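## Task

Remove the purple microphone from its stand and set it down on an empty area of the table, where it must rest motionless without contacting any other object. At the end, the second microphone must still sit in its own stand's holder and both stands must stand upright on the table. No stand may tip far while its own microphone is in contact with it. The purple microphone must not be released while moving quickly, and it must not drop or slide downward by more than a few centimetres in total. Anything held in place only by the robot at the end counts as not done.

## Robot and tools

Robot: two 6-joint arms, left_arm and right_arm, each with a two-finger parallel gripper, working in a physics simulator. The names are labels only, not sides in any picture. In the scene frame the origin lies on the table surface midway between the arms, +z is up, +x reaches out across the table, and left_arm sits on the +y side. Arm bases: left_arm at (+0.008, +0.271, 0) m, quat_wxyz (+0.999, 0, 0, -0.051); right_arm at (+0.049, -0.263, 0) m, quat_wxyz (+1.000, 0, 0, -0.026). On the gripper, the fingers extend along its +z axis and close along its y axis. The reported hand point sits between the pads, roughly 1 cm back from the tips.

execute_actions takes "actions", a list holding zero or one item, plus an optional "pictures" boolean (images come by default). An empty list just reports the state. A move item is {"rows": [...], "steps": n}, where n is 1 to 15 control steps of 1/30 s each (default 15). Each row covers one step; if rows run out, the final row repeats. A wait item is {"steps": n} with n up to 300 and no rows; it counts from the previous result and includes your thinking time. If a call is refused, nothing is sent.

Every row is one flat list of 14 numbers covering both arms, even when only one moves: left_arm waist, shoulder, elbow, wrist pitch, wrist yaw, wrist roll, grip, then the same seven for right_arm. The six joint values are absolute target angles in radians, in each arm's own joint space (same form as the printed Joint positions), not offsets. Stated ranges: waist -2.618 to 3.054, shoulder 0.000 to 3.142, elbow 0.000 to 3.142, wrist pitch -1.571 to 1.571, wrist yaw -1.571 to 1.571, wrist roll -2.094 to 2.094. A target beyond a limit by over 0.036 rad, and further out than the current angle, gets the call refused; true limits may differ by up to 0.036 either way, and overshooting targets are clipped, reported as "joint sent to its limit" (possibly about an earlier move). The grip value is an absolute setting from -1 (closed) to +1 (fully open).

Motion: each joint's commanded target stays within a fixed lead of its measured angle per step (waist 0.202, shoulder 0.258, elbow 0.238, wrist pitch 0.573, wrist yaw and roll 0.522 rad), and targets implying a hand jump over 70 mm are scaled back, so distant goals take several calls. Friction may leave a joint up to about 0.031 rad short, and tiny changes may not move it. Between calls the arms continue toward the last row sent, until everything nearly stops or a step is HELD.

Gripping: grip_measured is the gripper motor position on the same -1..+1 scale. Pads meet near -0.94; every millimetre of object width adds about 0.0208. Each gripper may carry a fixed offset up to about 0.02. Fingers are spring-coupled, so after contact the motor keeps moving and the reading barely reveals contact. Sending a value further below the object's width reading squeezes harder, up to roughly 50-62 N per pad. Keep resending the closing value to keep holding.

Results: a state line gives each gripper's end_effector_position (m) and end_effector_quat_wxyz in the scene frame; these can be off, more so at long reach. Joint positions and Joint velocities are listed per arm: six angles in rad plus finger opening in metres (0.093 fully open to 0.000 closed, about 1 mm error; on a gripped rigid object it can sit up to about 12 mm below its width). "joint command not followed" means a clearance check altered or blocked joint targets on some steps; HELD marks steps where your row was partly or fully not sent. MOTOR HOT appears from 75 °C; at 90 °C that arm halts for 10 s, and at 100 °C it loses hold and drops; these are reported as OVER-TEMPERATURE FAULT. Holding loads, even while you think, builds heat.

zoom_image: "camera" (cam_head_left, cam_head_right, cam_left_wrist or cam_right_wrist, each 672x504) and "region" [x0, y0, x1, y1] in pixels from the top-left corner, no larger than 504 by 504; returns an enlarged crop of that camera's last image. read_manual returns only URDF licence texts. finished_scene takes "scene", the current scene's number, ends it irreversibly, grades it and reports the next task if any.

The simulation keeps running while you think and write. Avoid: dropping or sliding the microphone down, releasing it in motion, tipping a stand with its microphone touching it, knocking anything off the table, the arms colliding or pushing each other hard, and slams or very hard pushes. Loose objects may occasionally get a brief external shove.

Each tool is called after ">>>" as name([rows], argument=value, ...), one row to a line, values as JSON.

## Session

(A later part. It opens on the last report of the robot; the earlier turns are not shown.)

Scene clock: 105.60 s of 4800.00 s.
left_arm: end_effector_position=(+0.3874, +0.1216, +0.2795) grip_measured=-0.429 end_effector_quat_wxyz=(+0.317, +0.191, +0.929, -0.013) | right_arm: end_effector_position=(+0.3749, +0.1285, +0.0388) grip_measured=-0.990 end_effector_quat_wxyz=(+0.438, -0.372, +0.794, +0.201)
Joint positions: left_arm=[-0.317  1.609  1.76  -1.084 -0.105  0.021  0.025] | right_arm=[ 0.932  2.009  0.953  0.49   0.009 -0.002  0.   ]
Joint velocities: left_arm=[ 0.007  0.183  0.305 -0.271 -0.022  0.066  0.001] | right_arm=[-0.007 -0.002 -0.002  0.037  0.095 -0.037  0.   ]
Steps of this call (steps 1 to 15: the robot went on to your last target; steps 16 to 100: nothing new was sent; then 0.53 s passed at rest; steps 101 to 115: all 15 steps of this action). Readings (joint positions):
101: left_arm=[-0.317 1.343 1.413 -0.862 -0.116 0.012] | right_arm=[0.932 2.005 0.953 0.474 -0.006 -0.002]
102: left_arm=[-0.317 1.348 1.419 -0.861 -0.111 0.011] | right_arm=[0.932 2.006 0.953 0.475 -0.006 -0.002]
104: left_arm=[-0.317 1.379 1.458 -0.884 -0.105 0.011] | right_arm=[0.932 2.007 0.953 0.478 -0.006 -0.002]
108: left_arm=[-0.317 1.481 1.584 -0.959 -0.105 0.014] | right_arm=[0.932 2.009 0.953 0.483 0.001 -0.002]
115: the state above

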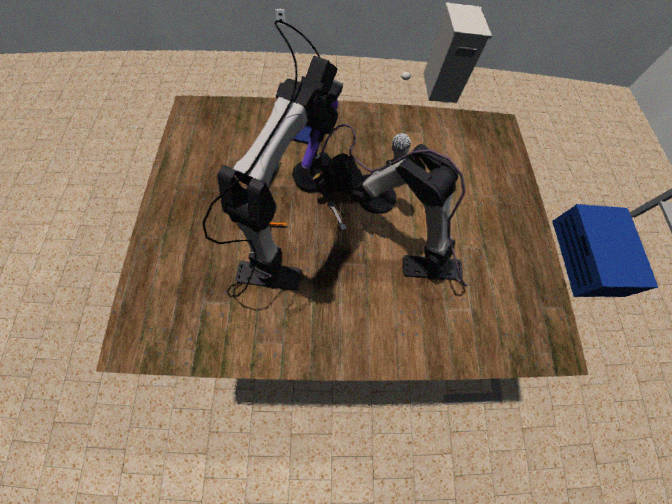

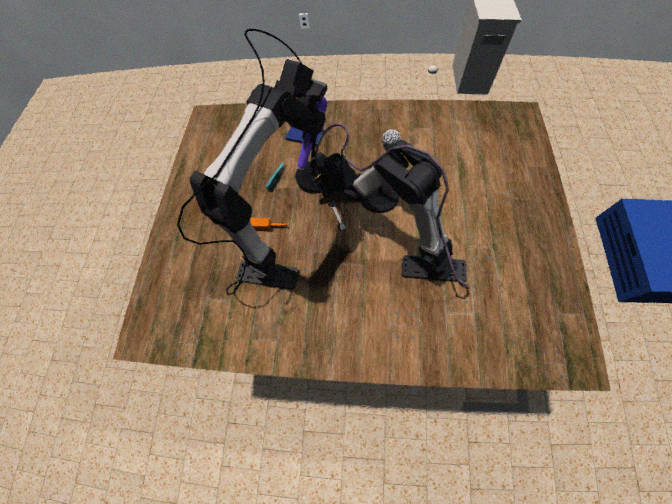

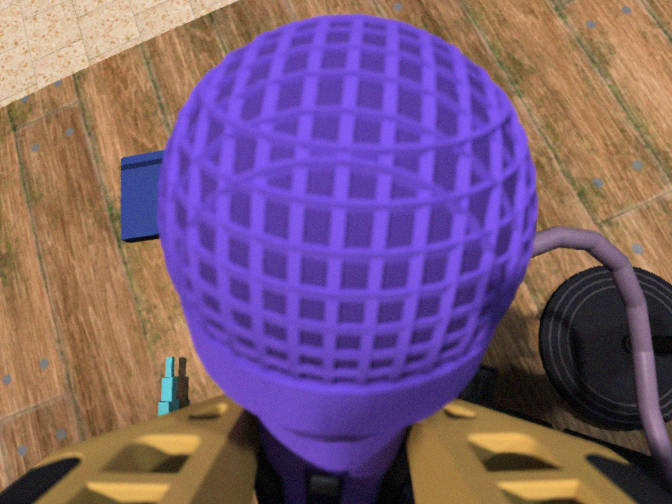

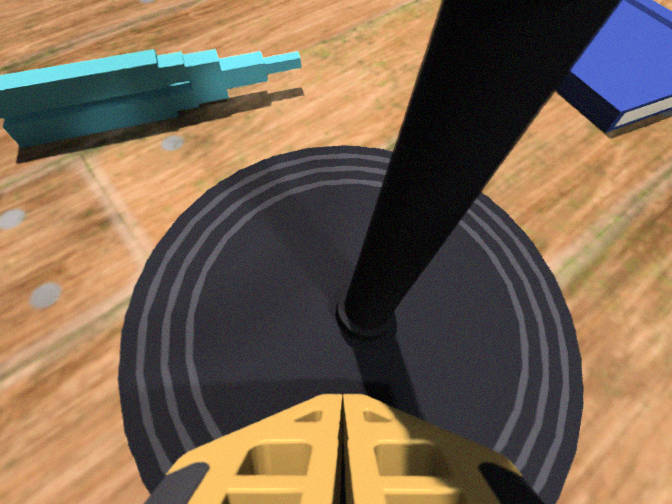

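>>> execute_actions([
  {"rows":[[-0.33,1.58,1.8,-0.95,-0.05,0,-0.8,0.93,2.12,0.92,0.25,0,0,-1],[-0.33,1.55,1.82,-0.95,-0.05,0,-0.8,0.93,2.12,0.92,0.25,0,0,-1],[-0.33,1.52,1.84,-0.95,-0.05,0,-0.8,0.93,2.12,0.92,0.25,0,0,-1],[-0.33,1.5,1.86,-0.95,-0.05,0,-0.8,0.93,2.12,0.92,0.25,0,0,-1],[-0.33,1.48,1.88,-0.95,-0.05,0,-0.8,0.93,2.12,0.92,0.25,0,0,-1],[-0.33,1.47,1.9,-0.95,-0.05,0,-0.8,0.93,2.12,0.92,0.25,0,0,-1],[-0.33,1.46,1.92,-0.95,-0.05,0,-0.8,0.93,2.12,0.92,0.25,0,0,-1],[-0.33,1.45,1.94,-0.95,-0.05,0,-0.8,0.93,2.12,0.92,0.25,0,0,-1]]},
])

>>> zoom_image(camera="cam_head_right", region=[220,20,420,220])

Scene clock: 109.23 s of 4800.00 s.
left_arm: end_effector_position=(+0.3693, +0.1296, +0.2900) grip_measured=-0.429 end_effector_quat_wxyz=(+0.304, +0.193, +0.933, -0.010) | right_arm: end_effector_position=(+0.3744, +0.1292, +0.0373) grip_measured=-0.990 end_effector_quat_wxyz=(+0.437, -0.373, +0.793, +0.203)
Joint positions: left_arm=[-0.317  1.579  1.792 -1.175 -0.105  0.022  0.025] | right_arm=[ 0.932  2.014  0.953  0.495  0.004 -0.002  0.   ]
Joint velocities: left_arm=[-0.002  0.012 -0.012 -0.051 -0.007  0.007 -0.001] | right_arm=[ 0.017 -0.007  0.012  0.037  0.007  0.007  0.   ]
Steps of this call (steps 1 to 30: the robot went on to your last target; steps 31 to 94: nothing new was sent; steps 95 to 109: all 15 steps of this action). Readings (joint positions):
95: left_arm=[-0.317 1.616 1.794 -1.111 -0.105 0.022] | right_arm=[0.932 2.012 0.953 0.494 0.009 -0.002]
96: left_arm=[-0.317 1.614 1.792 -1.107 -0.106 0.022] | right_arm=[0.932 2.013 0.953 0.494 0.009 -0.002]
98: left_arm=[-0.317 1.609 1.792 -1.113 -0.105 0.023] | right_arm=[0.932 2.013 0.953 0.494 0.009 -0.002]
102: left_arm=[-0.317 1.594 1.792 -1.153 -0.105 0.023] | right_arm=[0.932 2.014 0.953 0.494 0.007 -0.002]
109: the state above

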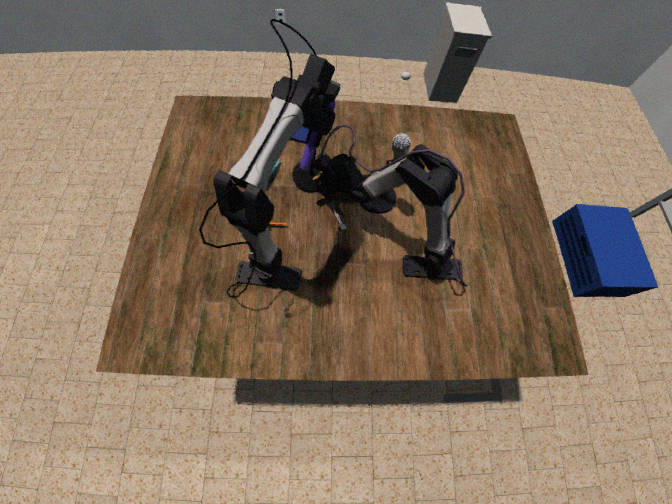

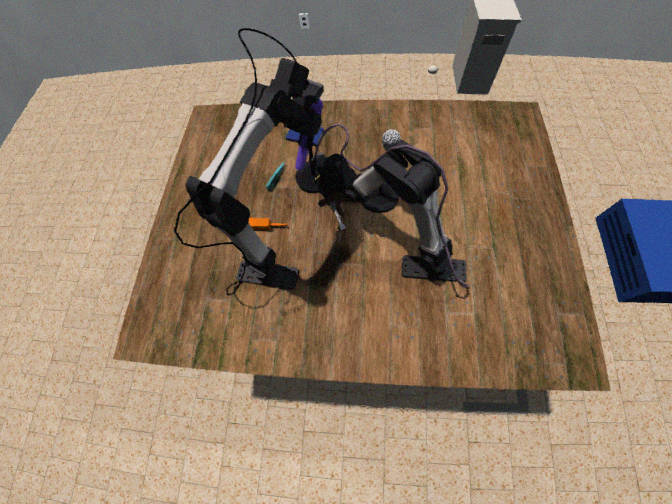

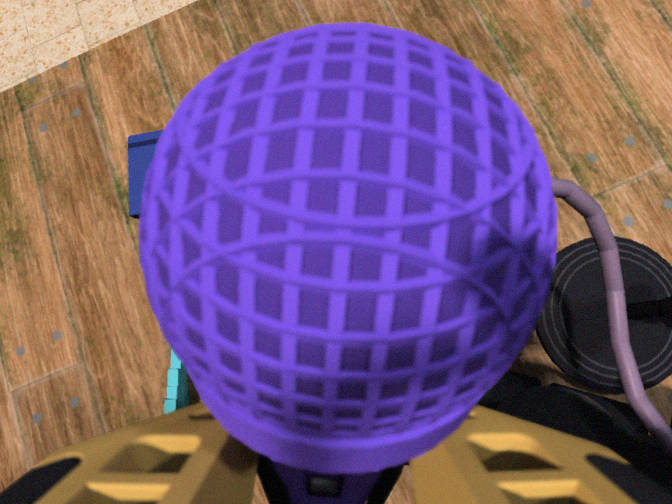

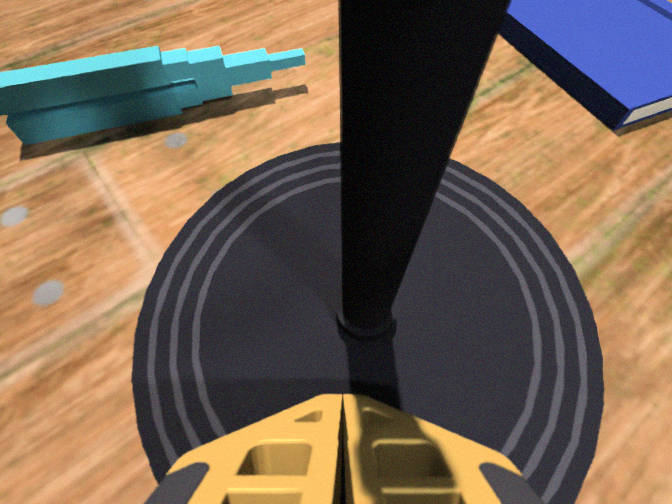

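Region (220, 20, 420, 220) of cam_head_right's 672x504 image, scaled by 2.520, with more detail than that image has.

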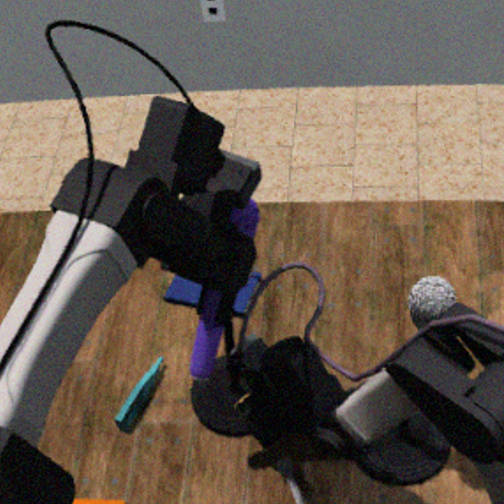

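>>> execute_actions([
  {"rows":[[-0.32,1.6,1.9,-1.2,-0.1,0,-0.8,0.93,2.12,0.92,0.25,0,0,-1],[-0.32,1.61,1.95,-1.22,-0.1,0,-0.8,0.93,2.12,0.92,0.25,0,0,-1],[-0.32,1.62,2.0,-1.24,-0.1,0,-0.8,0.93,2.12,0.92,0.25,0,0,-1],[-0.32,1.63,2.05,-1.26,-0.1,0,-0.8,0.93,2.12,0.92,0.25,0,0,-1],[-0.32,1.65,2.1,-1.28,-0.1,0,-0.8,0.93,2.12,0.92,0.25,0,0,-1],[-0.32,1.67,2.15,-1.3,-0.1,0,-0.8,0.93,2.12,0.92,0.25,0,0,-1]]},
])

>>> zoom_image(camera="cam_head_right", region=[220,20,420,220])

Scene clock: 113.20 s of 4800.00 s.
left_arm: end_effector_position=(+0.3734, +0.1288, +0.3058) grip_measured=-0.429 end_effector_quat_wxyz=(+0.265, +0.190, +0.946, -0.000) | right_arm: end_effector_position=(+0.3742, +0.1294, +0.0373) grip_measured=-0.990 end_effector_quat_wxyz=(+0.436, -0.373, +0.793, +0.203)
Joint positions: left_arm=[-0.317  1.725  2.076 -1.396 -0.111  0.008  0.025] | right_arm=[ 0.932  2.014  0.953  0.495  0.003 -0.002  0.   ]
Joint velocities: left_arm=[ 0.017  0.007  0.007  0.007  0.007 -0.066 -0.   ] | right_arm=[-0.002 -0.002 -0.007  0.081  0.081  0.095  0.   ]
Steps of this call (steps 1 to 15: the robot went on to your last target; steps 16 to 100: nothing new was sent; then 0.13 s passed at rest; steps 101 to 115: all 15 steps of this action). Readings (joint positions):
101: left_arm=[-0.317 1.587 1.804 -1.192 -0.107 0.021] | right_arm=[0.932 2.014 0.953 0.495 0.004 -0.002]
102: left_arm=[-0.317 1.602 1.831 -1.219 -0.110 0.018] | right_arm=[0.932 2.014 0.953 0.495 0.004 -0.002]
104: left_arm=[-0.317 1.645 1.902 -1.279 -0.110 0.014] | right_arm=[0.932 2.014 0.953 0.495 0.003 -0.002]
108: left_arm=[-0.317 1.722 2.048 -1.358 -0.111 0.011] | right_arm=[0.932 2.014 0.953 0.495 0.004 -0.002]
115: the state above

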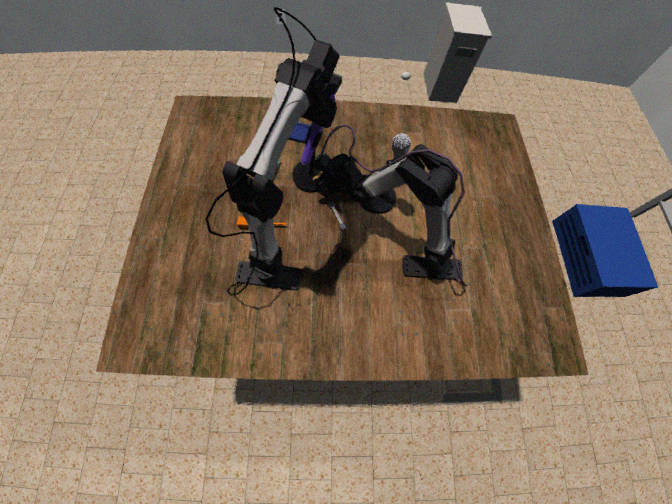

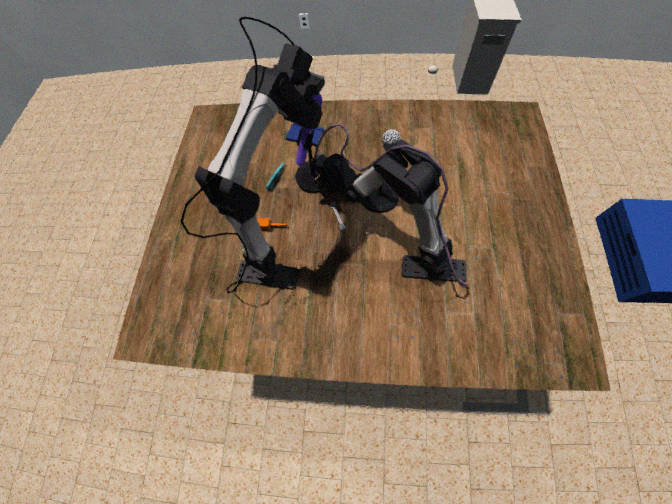

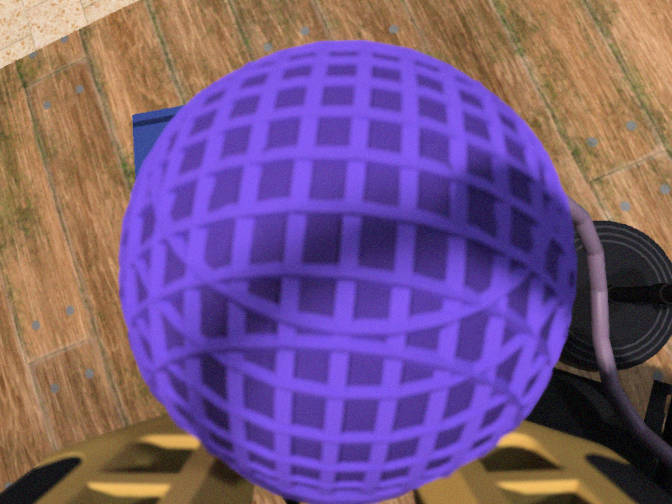

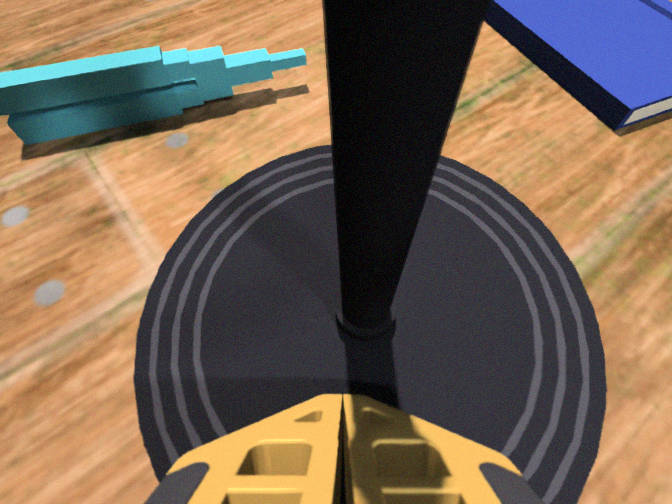

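Region (220, 20, 420, 220) of cam_head_right's 672x504 image, scaled by 2.520, with more detail than that image has.

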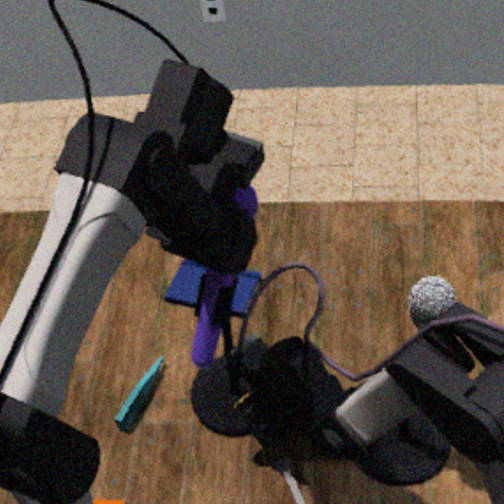

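>>> execute_actions([
  {"rows":[[-0.32,1.7,2.15,-1.38,-0.1,0,-0.8,0.93,2.12,0.92,0.25,0,0,-1],[-0.32,1.7,2.2,-1.38,-0.1,0,-0.8,0.93,2.12,0.92,0.25,0,0,-1],[-0.32,1.71,2.25,-1.4,-0.1,0,-0.8,0.93,2.12,0.92,0.25,0,0,-1],[-0.32,1.73,2.3,-1.42,-0.1,0,-0.8,0.93,2.12,0.92,0.25,0,0,-1],[-0.32,1.75,2.35,-1.44,-0.1,0,-0.8,0.93,2.12,0.92,0.25,0,0,-1],[-0.32,1.77,2.4,-1.46,-0.1,0,-0.8,0.93,2.12,0.92,0.25,0,0,-1]]},
])

>>> zoom_image(camera="cam_head_right", region=[220,20,420,220])

Scene clock: 117.57 s of 4800.00 s.
left_arm: end_effector_position=(+0.3720, +0.1284, +0.3280) grip_measured=-0.429 end_effector_quat_wxyz=(+0.256, +0.188, +0.948, -0.002) | right_arm: end_effector_position=(+0.3742, +0.1308, +0.0379) grip_measured=-0.990 end_effector_quat_wxyz=(+0.438, -0.374, +0.791, +0.207)
Joint positions: left_arm=[-0.317  1.825  2.325 -1.563 -0.105  0.     0.025] | right_arm=[ 0.932  2.017  0.953  0.505 -0.003 -0.002  0.   ]
Joint velocities: left_arm=[-0.002 -0.007  0.007  0.037 -0.037 -0.125  0.001] | right_arm=[ 0.007  0.012  0.007  0.007 -0.037 -0.022  0.   ]
Steps of this call (steps 1 to 15: the robot went on to your last target; steps 16 to 100: nothing new was sent; then 0.53 s passed at rest; steps 101 to 115: all 15 steps of this action). Readings (joint positions):
101: left_arm=[-0.317 1.727 2.078 -1.403 -0.111 0.007] | right_arm=[0.932 2.014 0.953 0.495 0.003 -0.002]
102: left_arm=[-0.317 1.732 2.092 -1.416 -0.111 0.007] | right_arm=[0.932 2.014 0.953 0.495 0.002 -0.002]
104: left_arm=[-0.317 1.759 2.151 -1.465 -0.108 0.005] | right_arm=[0.932 2.015 0.953 0.499 0.001 -0.002]
108: left_arm=[-0.317 1.822 2.300 -1.528 -0.106 0.003] | right_arm=[0.932 2.017 0.953 0.504 -0.001 -0.002]
115: the state above

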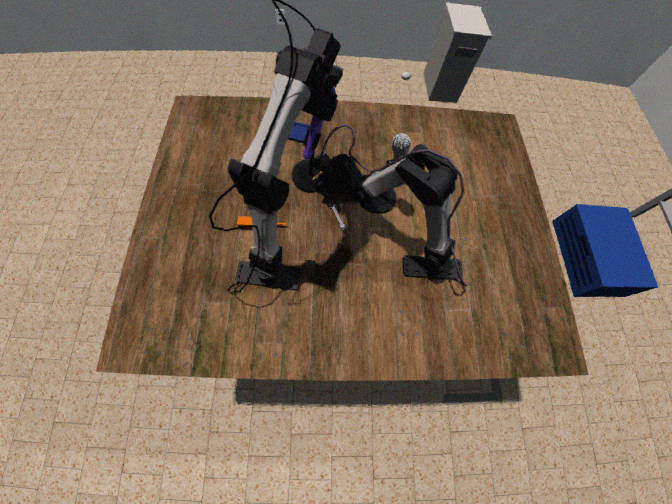

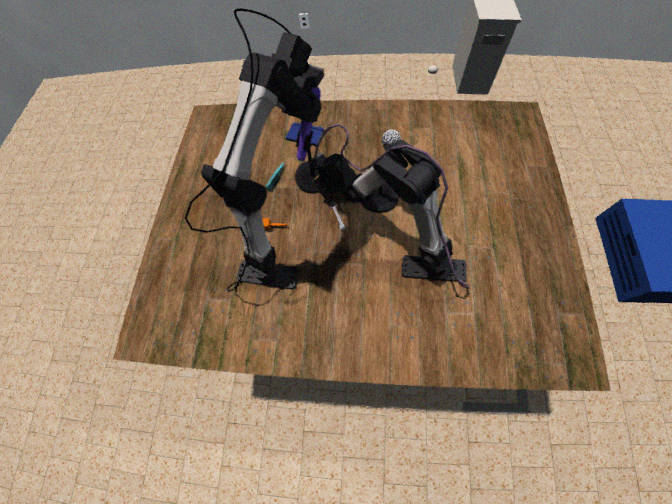

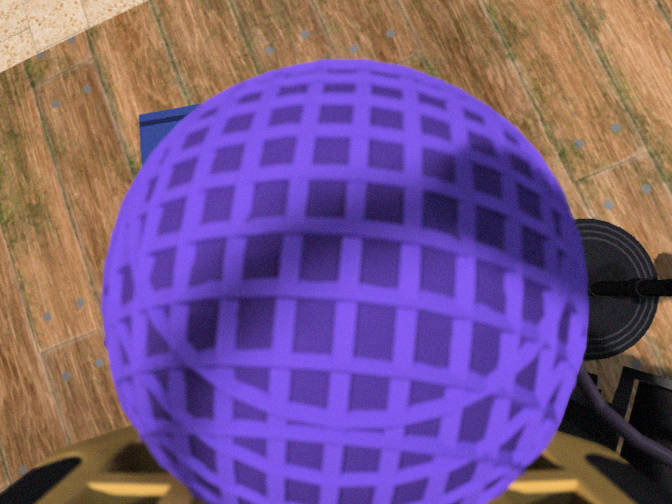

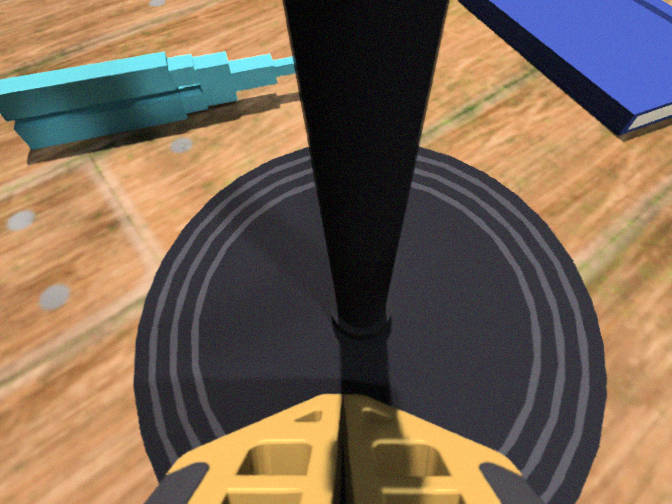

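Region (220, 20, 420, 220) of cam_head_right's 672x504 image, scaled by 2.520, with more detail than that image has.

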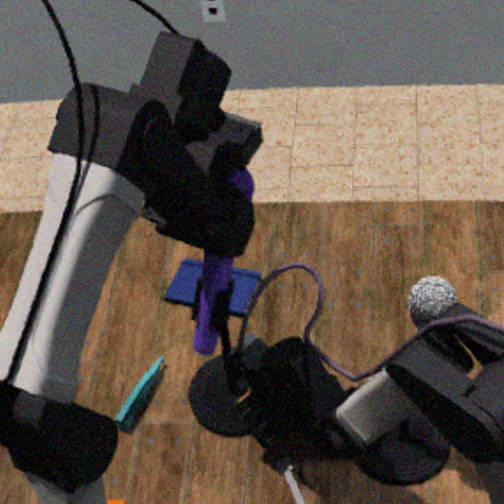

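>>> execute_actions([
  {"rows":[[-0.32,1.72,2.42,-1.5,-0.10,0,-0.8,0.93,2.12,0.92,0.25,0,0,-1]],"steps":15},
])

>>> execute_actions([
  {"rows":[[-0.32,1.68,2.48,-1.5,-0.10,0,-0.8,0.93,2.12,0.92,0.25,0,0,-1]],"steps":15},
])

>>> execute_actions([
  {"steps":20},
])

Scene clock: 123.97 s of 4800.00 s.
left_arm: end_effector_position=(+0.3653, +0.1306, +0.3392) grip_measured=-0.429 end_effector_quat_wxyz=(+0.267, +0.185, +0.946, -0.008) | right_arm: end_effector_position=(+0.3738, +0.1320, +0.0390) grip_measured=-0.990 end_effector_quat_wxyz=(+0.439, -0.375, +0.789, +0.210)
Joint positions: left_arm=[-0.317  1.804  2.341 -1.577 -0.101 -0.004  0.025] | right_arm=[ 0.932  2.017  0.953  0.51  -0.009 -0.002  0.   ]
Joint velocities: left_arm=[ 0.007 -0.012  0.007  0.066  0.007 -0.051 -0.001] | right_arm=[ 0.017  0.012 -0.022  0.022 -0.051 -0.022  0.   ]
Steps of this call (steps 1 to 15: the robot went on to your last target; steps 16 to 100: nothing new was sent; then 2.57 s passed at rest; steps 101 to 115: all 15 steps of this action). Readings (joint positions):
101: left_arm=[-0.317 1.825 2.328 -1.568 -0.105 -0.001] | right_arm=[0.932 2.017 0.953 0.505 -0.003 -0.002]
102: left_arm=[-0.317 1.824 2.331 -1.576 -0.105 -0.001] | right_arm=[0.932 2.017 0.953 0.506 -0.003 -0.002]
104: left_arm=[-0.317 1.817 2.332 -1.577 -0.104 -0.002] | right_arm=[0.932 2.017 0.953 0.507 -0.006 -0.002]
108: left_arm=[-0.317 1.806 2.337 -1.577 -0.102 -0.004] | right_arm=[0.932 2.017 0.953 0.510 -0.009 -0.002]
115: the state above

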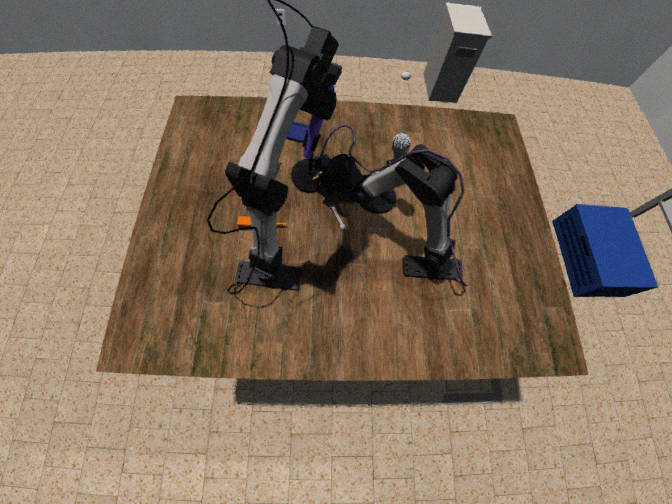

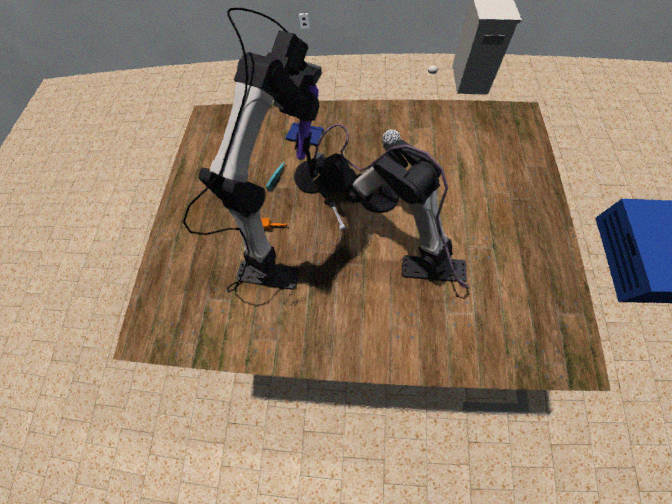

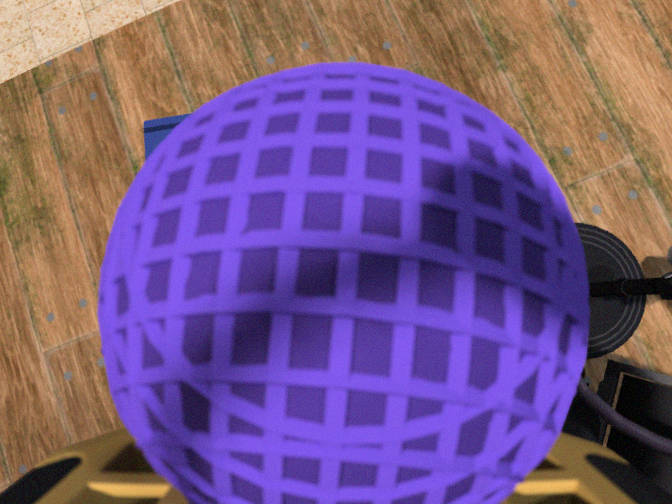

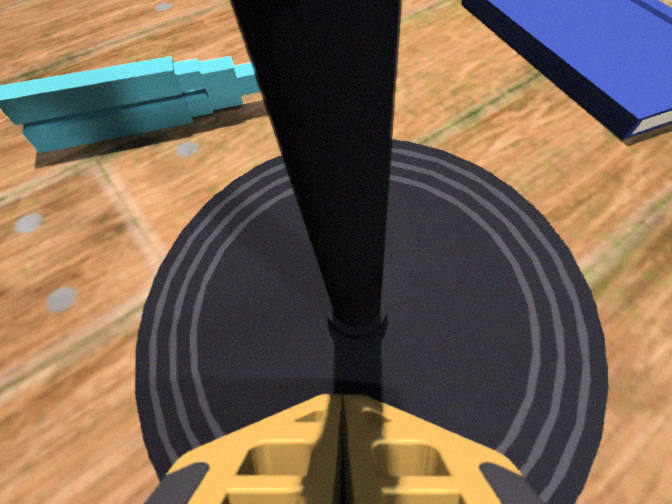

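Scene clock: 124.47 s of 4800.00 s.
left_arm: end_effector_position=(+0.3544, +0.1351, +0.3795) grip_measured=-0.429 end_effector_quat_wxyz=(+0.324, +0.178, +0.929, -0.022) | right_arm: end_effector_position=(+0.3731, +0.1332, +0.0398) grip_measured=-0.990 end_effector_quat_wxyz=(+0.439, -0.376, +0.787, +0.214)
Joint positions: left_arm=[-0.317  1.752  2.414 -1.577 -0.099 -0.005  0.025] | right_arm=[ 0.932  2.017  0.953  0.514 -0.017 -0.002  0.   ]
Joint velocities: left_arm=[-0.007 -0.173  0.12  -0.007  0.051 -0.022 -0.001] | right_arm=[ 0.022 -0.002 -0.012 -0.037 -0.081  0.051  0.   ]
Steps of this call (steps 1 to 15: all 15 steps of this action). Readings (joint positions):
1: left_arm=[-0.317 1.804 2.346 -1.577 -0.100 -0.005] | right_arm=[0.932 2.017 0.953 0.510 -0.009 -0.002]
2: left_arm=[-0.317 1.804 2.351 -1.577 -0.100 -0.005] | right_arm=[0.932 2.017 0.953 0.510 -0.010 -0.002]
4: left_arm=[-0.317 1.801 2.363 -1.577 -0.100 -0.005] | right_arm=[0.932 2.017 0.953 0.510 -0.010 -0.002]
8: left_arm=[-0.317 1.789 2.380 -1.577 -0.100 -0.005] | right_arm=[0.932 2.017 0.953 0.512 -0.012 -0.002]
15: the state above

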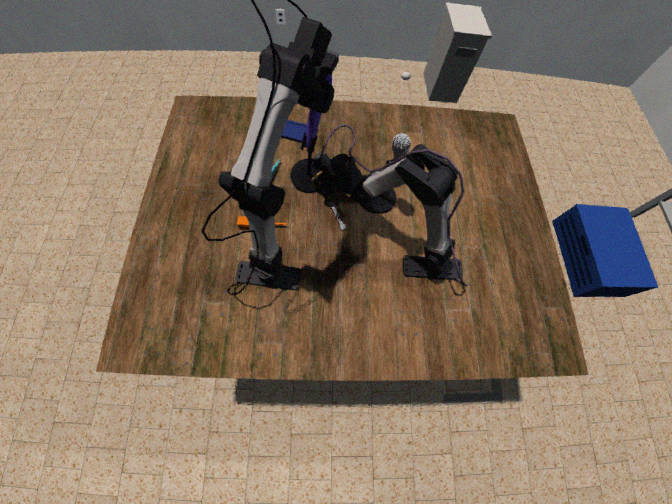

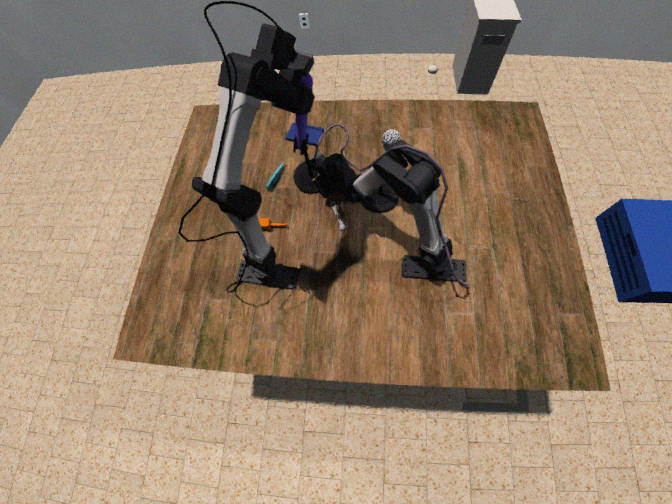

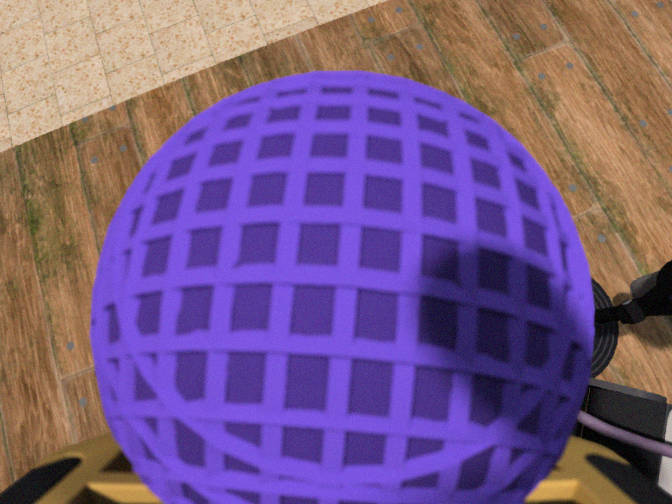

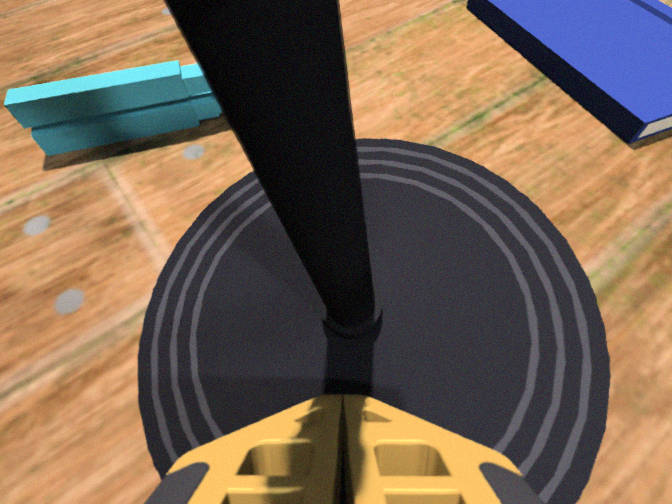

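Scene clock: 125.13 s of 4800.00 s.
left_arm: end_effector_position=(+0.3502, +0.1373, +0.3911) grip_measured=-0.429 end_effector_quat_wxyz=(+0.341, +0.176, +0.923, -0.025) | right_arm: end_effector_position=(+0.3729, +0.1340, +0.0398) grip_measured=-0.990 end_effector_quat_wxyz=(+0.440, -0.377, +0.786, +0.216)
Joint positions: left_arm=[-0.317  1.733  2.428 -1.573 -0.101 -0.005  0.025] | right_arm=[ 0.932  2.019  0.953  0.52  -0.021 -0.002  0.   ]
Joint velocities: left_arm=[-0.007 -0.017 -0.002 -0.007 -0.007 -0.022 -0.   ] | right_arm=[ 0.002 -0.007 -0.007 -0.022 -0.007 -0.066  0.   ]
Steps of this call (steps 1 to 20: the robot went on to your last target). Readings (joint positions):
1: left_arm=[-0.317 1.746 2.418 -1.577 -0.099 -0.005] | right_arm=[0.932 2.017 0.953 0.515 -0.018 -0.002]
2: left_arm=[-0.317 1.742 2.421 -1.577 -0.099 -0.005] | right_arm=[0.932 2.017 0.953 0.515 -0.019 -0.002]
4: left_arm=[-0.317 1.735 2.425 -1.576 -0.100 -0.005] | right_arm=[0.932 2.017 0.953 0.516 -0.020 -0.002]
8: left_arm=[-0.317 1.733 2.428 -1.573 -0.100 -0.005] | right_arm=[0.932 2.017 0.953 0.516 -0.021 -0.002]
20: the state above

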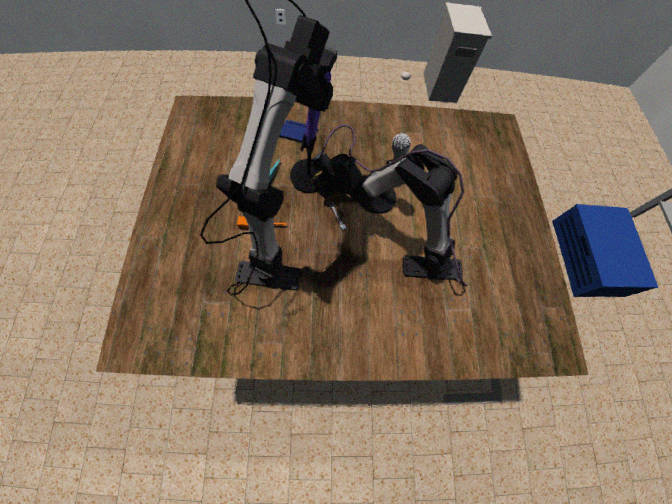

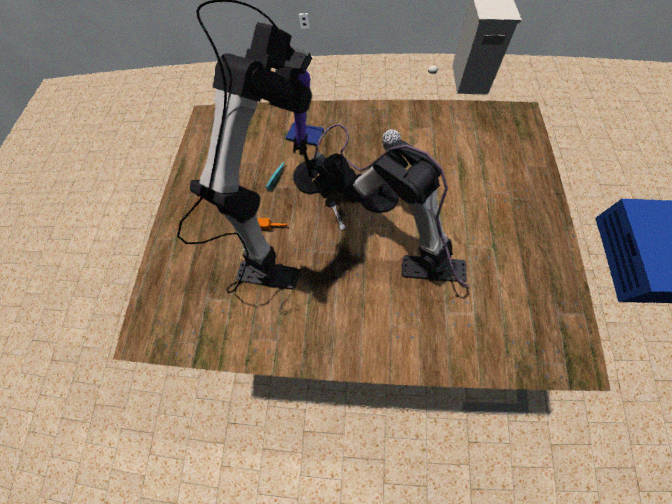

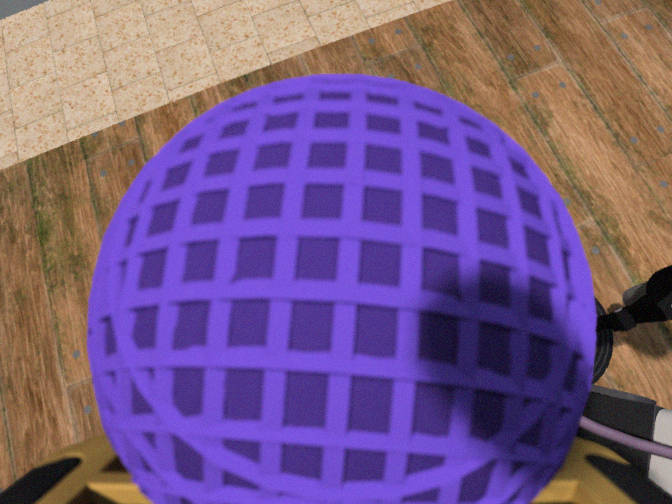

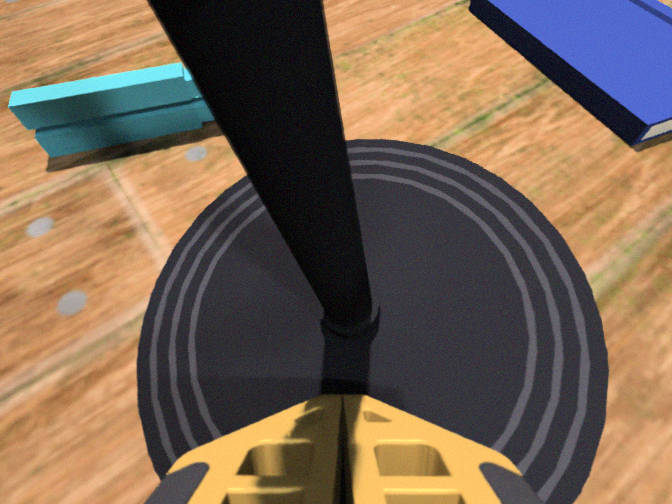

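>>> zoom_image(camera="cam_head_right", region=[220,20,420,220])

Region (220, 20, 420, 220) of cam_head_right's 672x504 image, scaled by 2.520, with more detail than that image has.

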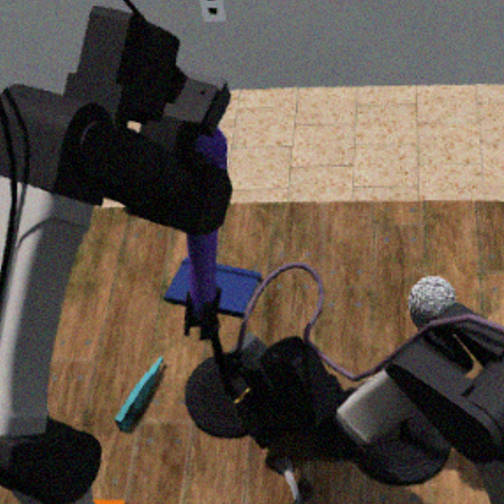

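>>> execute_actions([
  {"rows":[[-0.32,1.70,2.58,-1.5,-0.10,0,-0.8,0.93,2.12,0.92,0.25,0,0,-1]],"steps":15},
], pictures=false)

>>> execute_actions([
  {"steps":25},
])

>>> zoom_image(camera="cam_head_right", region=[220,0,420,200])

Scene clock: 128.77 s of 4800.00 s.
left_arm: end_effector_position=(+0.3423, +0.1417, +0.4464) grip_measured=-0.429 end_effector_quat_wxyz=(+0.428, +0.166, +0.887, -0.042) | right_arm: end_effector_position=(+0.3740, +0.1334, +0.0342) grip_measured=-0.990 end_effector_quat_wxyz=(+0.438, -0.376, +0.789, +0.212)
Joint positions: left_arm=[-0.317  1.704  2.558 -1.54  -0.106  0.001  0.025] | right_arm=[ 0.932  2.035  0.956  0.524 -0.014 -0.002  0.   ]
Joint velocities: left_arm=[-0.012  0.002  0.002  0.081  0.022 -0.095 -0.   ] | right_arm=[-0.002 -0.022 -0.002 -0.066 -0.037 -0.022  0.   ]
Steps of this call (steps 1 to 15: the robot went on to your last target; steps 16 to 94: nothing new was sent; steps 95 to 109: all 15 steps of this action). Readings (joint positions):
95: left_arm=[-0.317 1.738 2.445 -1.576 -0.101 -0.005] | right_arm=[0.932 2.019 0.953 0.520 -0.021 -0.002]
96: left_arm=[-0.317 1.747 2.473 -1.576 -0.101 -0.005] | right_arm=[0.932 2.019 0.953 0.520 -0.021 -0.002]
98: left_arm=[-0.317 1.750 2.508 -1.567 -0.104 -0.002] | right_arm=[0.932 2.023 0.953 0.523 -0.021 -0.002]
102: left_arm=[-0.317 1.724 2.549 -1.542 -0.107 0.001] | right_arm=[0.932 2.032 0.956 0.520 -0.015 -0.002]
109: the state above

Scene clock: 129.60 s of 4800.00 s.
left_arm: end_effector_position=(+0.3423, +0.1415, +0.4464) grip_measured=-0.429 end_effector_quat_wxyz=(+0.428, +0.166, +0.887, -0.042) | right_arm: end_effector_position=(+0.3740, +0.1334, +0.0342) grip_measured=-0.990 end_effector_quat_wxyz=(+0.438, -0.376, +0.789, +0.212)
Joint positions: left_arm=[-0.317  1.704  2.558 -1.54  -0.105  0.001  0.025] | right_arm=[ 0.932  2.035  0.956  0.524 -0.014 -0.002  0.   ]
Joint velocities: left_arm=[-0.002 -0.007 -0.017 -0.022 -0.066 -0.095  0.   ] | right_arm=[-0.012  0.007 -0.002  0.066 -0.066 -0.037  0.   ]
Steps of this call (steps 1 to 15: the robot went on to your last target; steps 16 to 25: nothing new was sent). Readings (joint positions):
1: left_arm=[-0.317 1.704 2.558 -1.540 -0.105 0.001] | right_arm=[0.932 2.035 0.956 0.524 -0.014 -0.002]
2: left_arm=[-0.317 1.704 2.558 -1.540 -0.105 0.001] | right_arm=[0.932 2.035 0.956 0.524 -0.014 -0.002]
4: left_arm=[-0.317 1.704 2.558 -1.540 -0.105 0.001] | right_arm=[0.932 2.035 0.956 0.524 -0.014 -0.002]
8: left_arm=[-0.317 1.704 2.558 -1.540 -0.105 0.001] | right_arm=[0.932 2.035 0.956 0.524 -0.014 -0.002]
25: the state above
All arms were judged still, so your last target was given up. Only a new action makes them travel on or press farther. Fingers that are still opening or closing keep moving.

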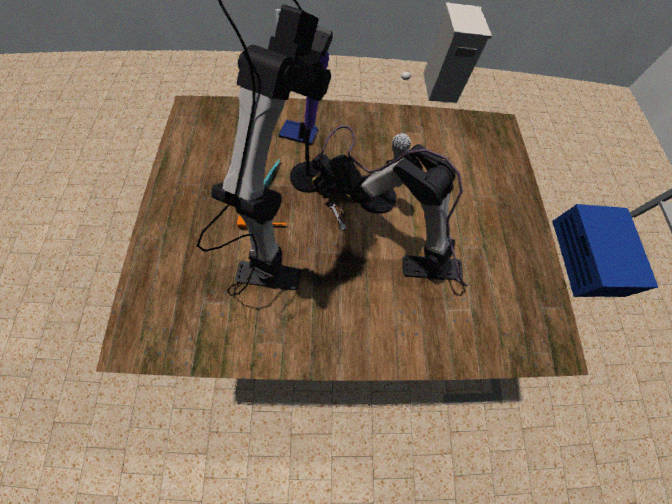

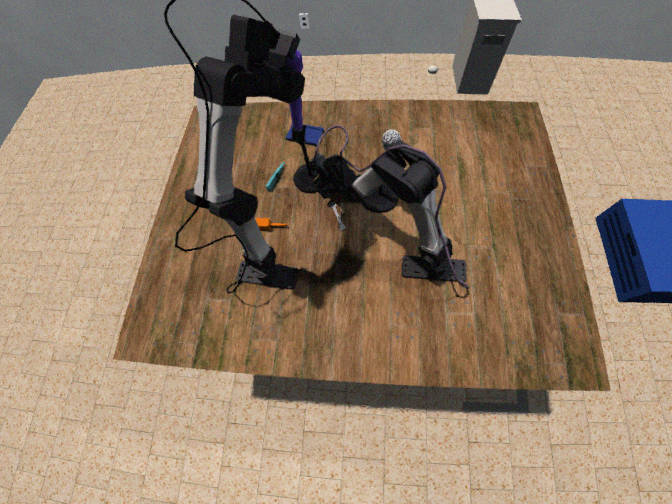

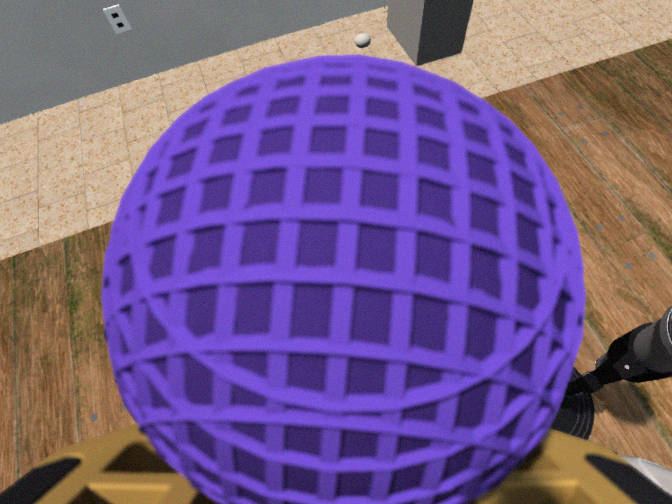

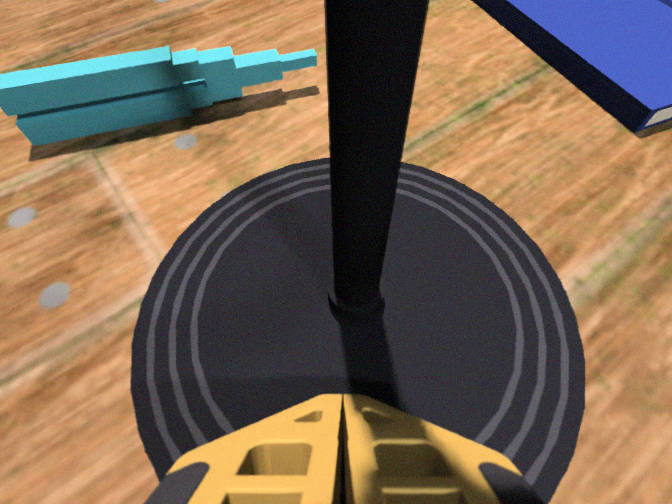

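Region (220, 0, 420, 200) of cam_head_right's 672x504 image, scaled by 2.520, with more detail than that image has.

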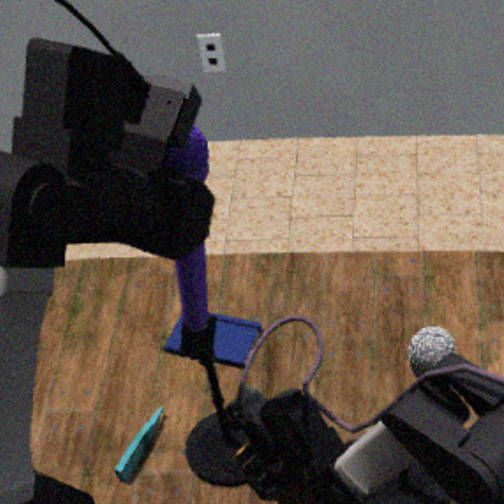

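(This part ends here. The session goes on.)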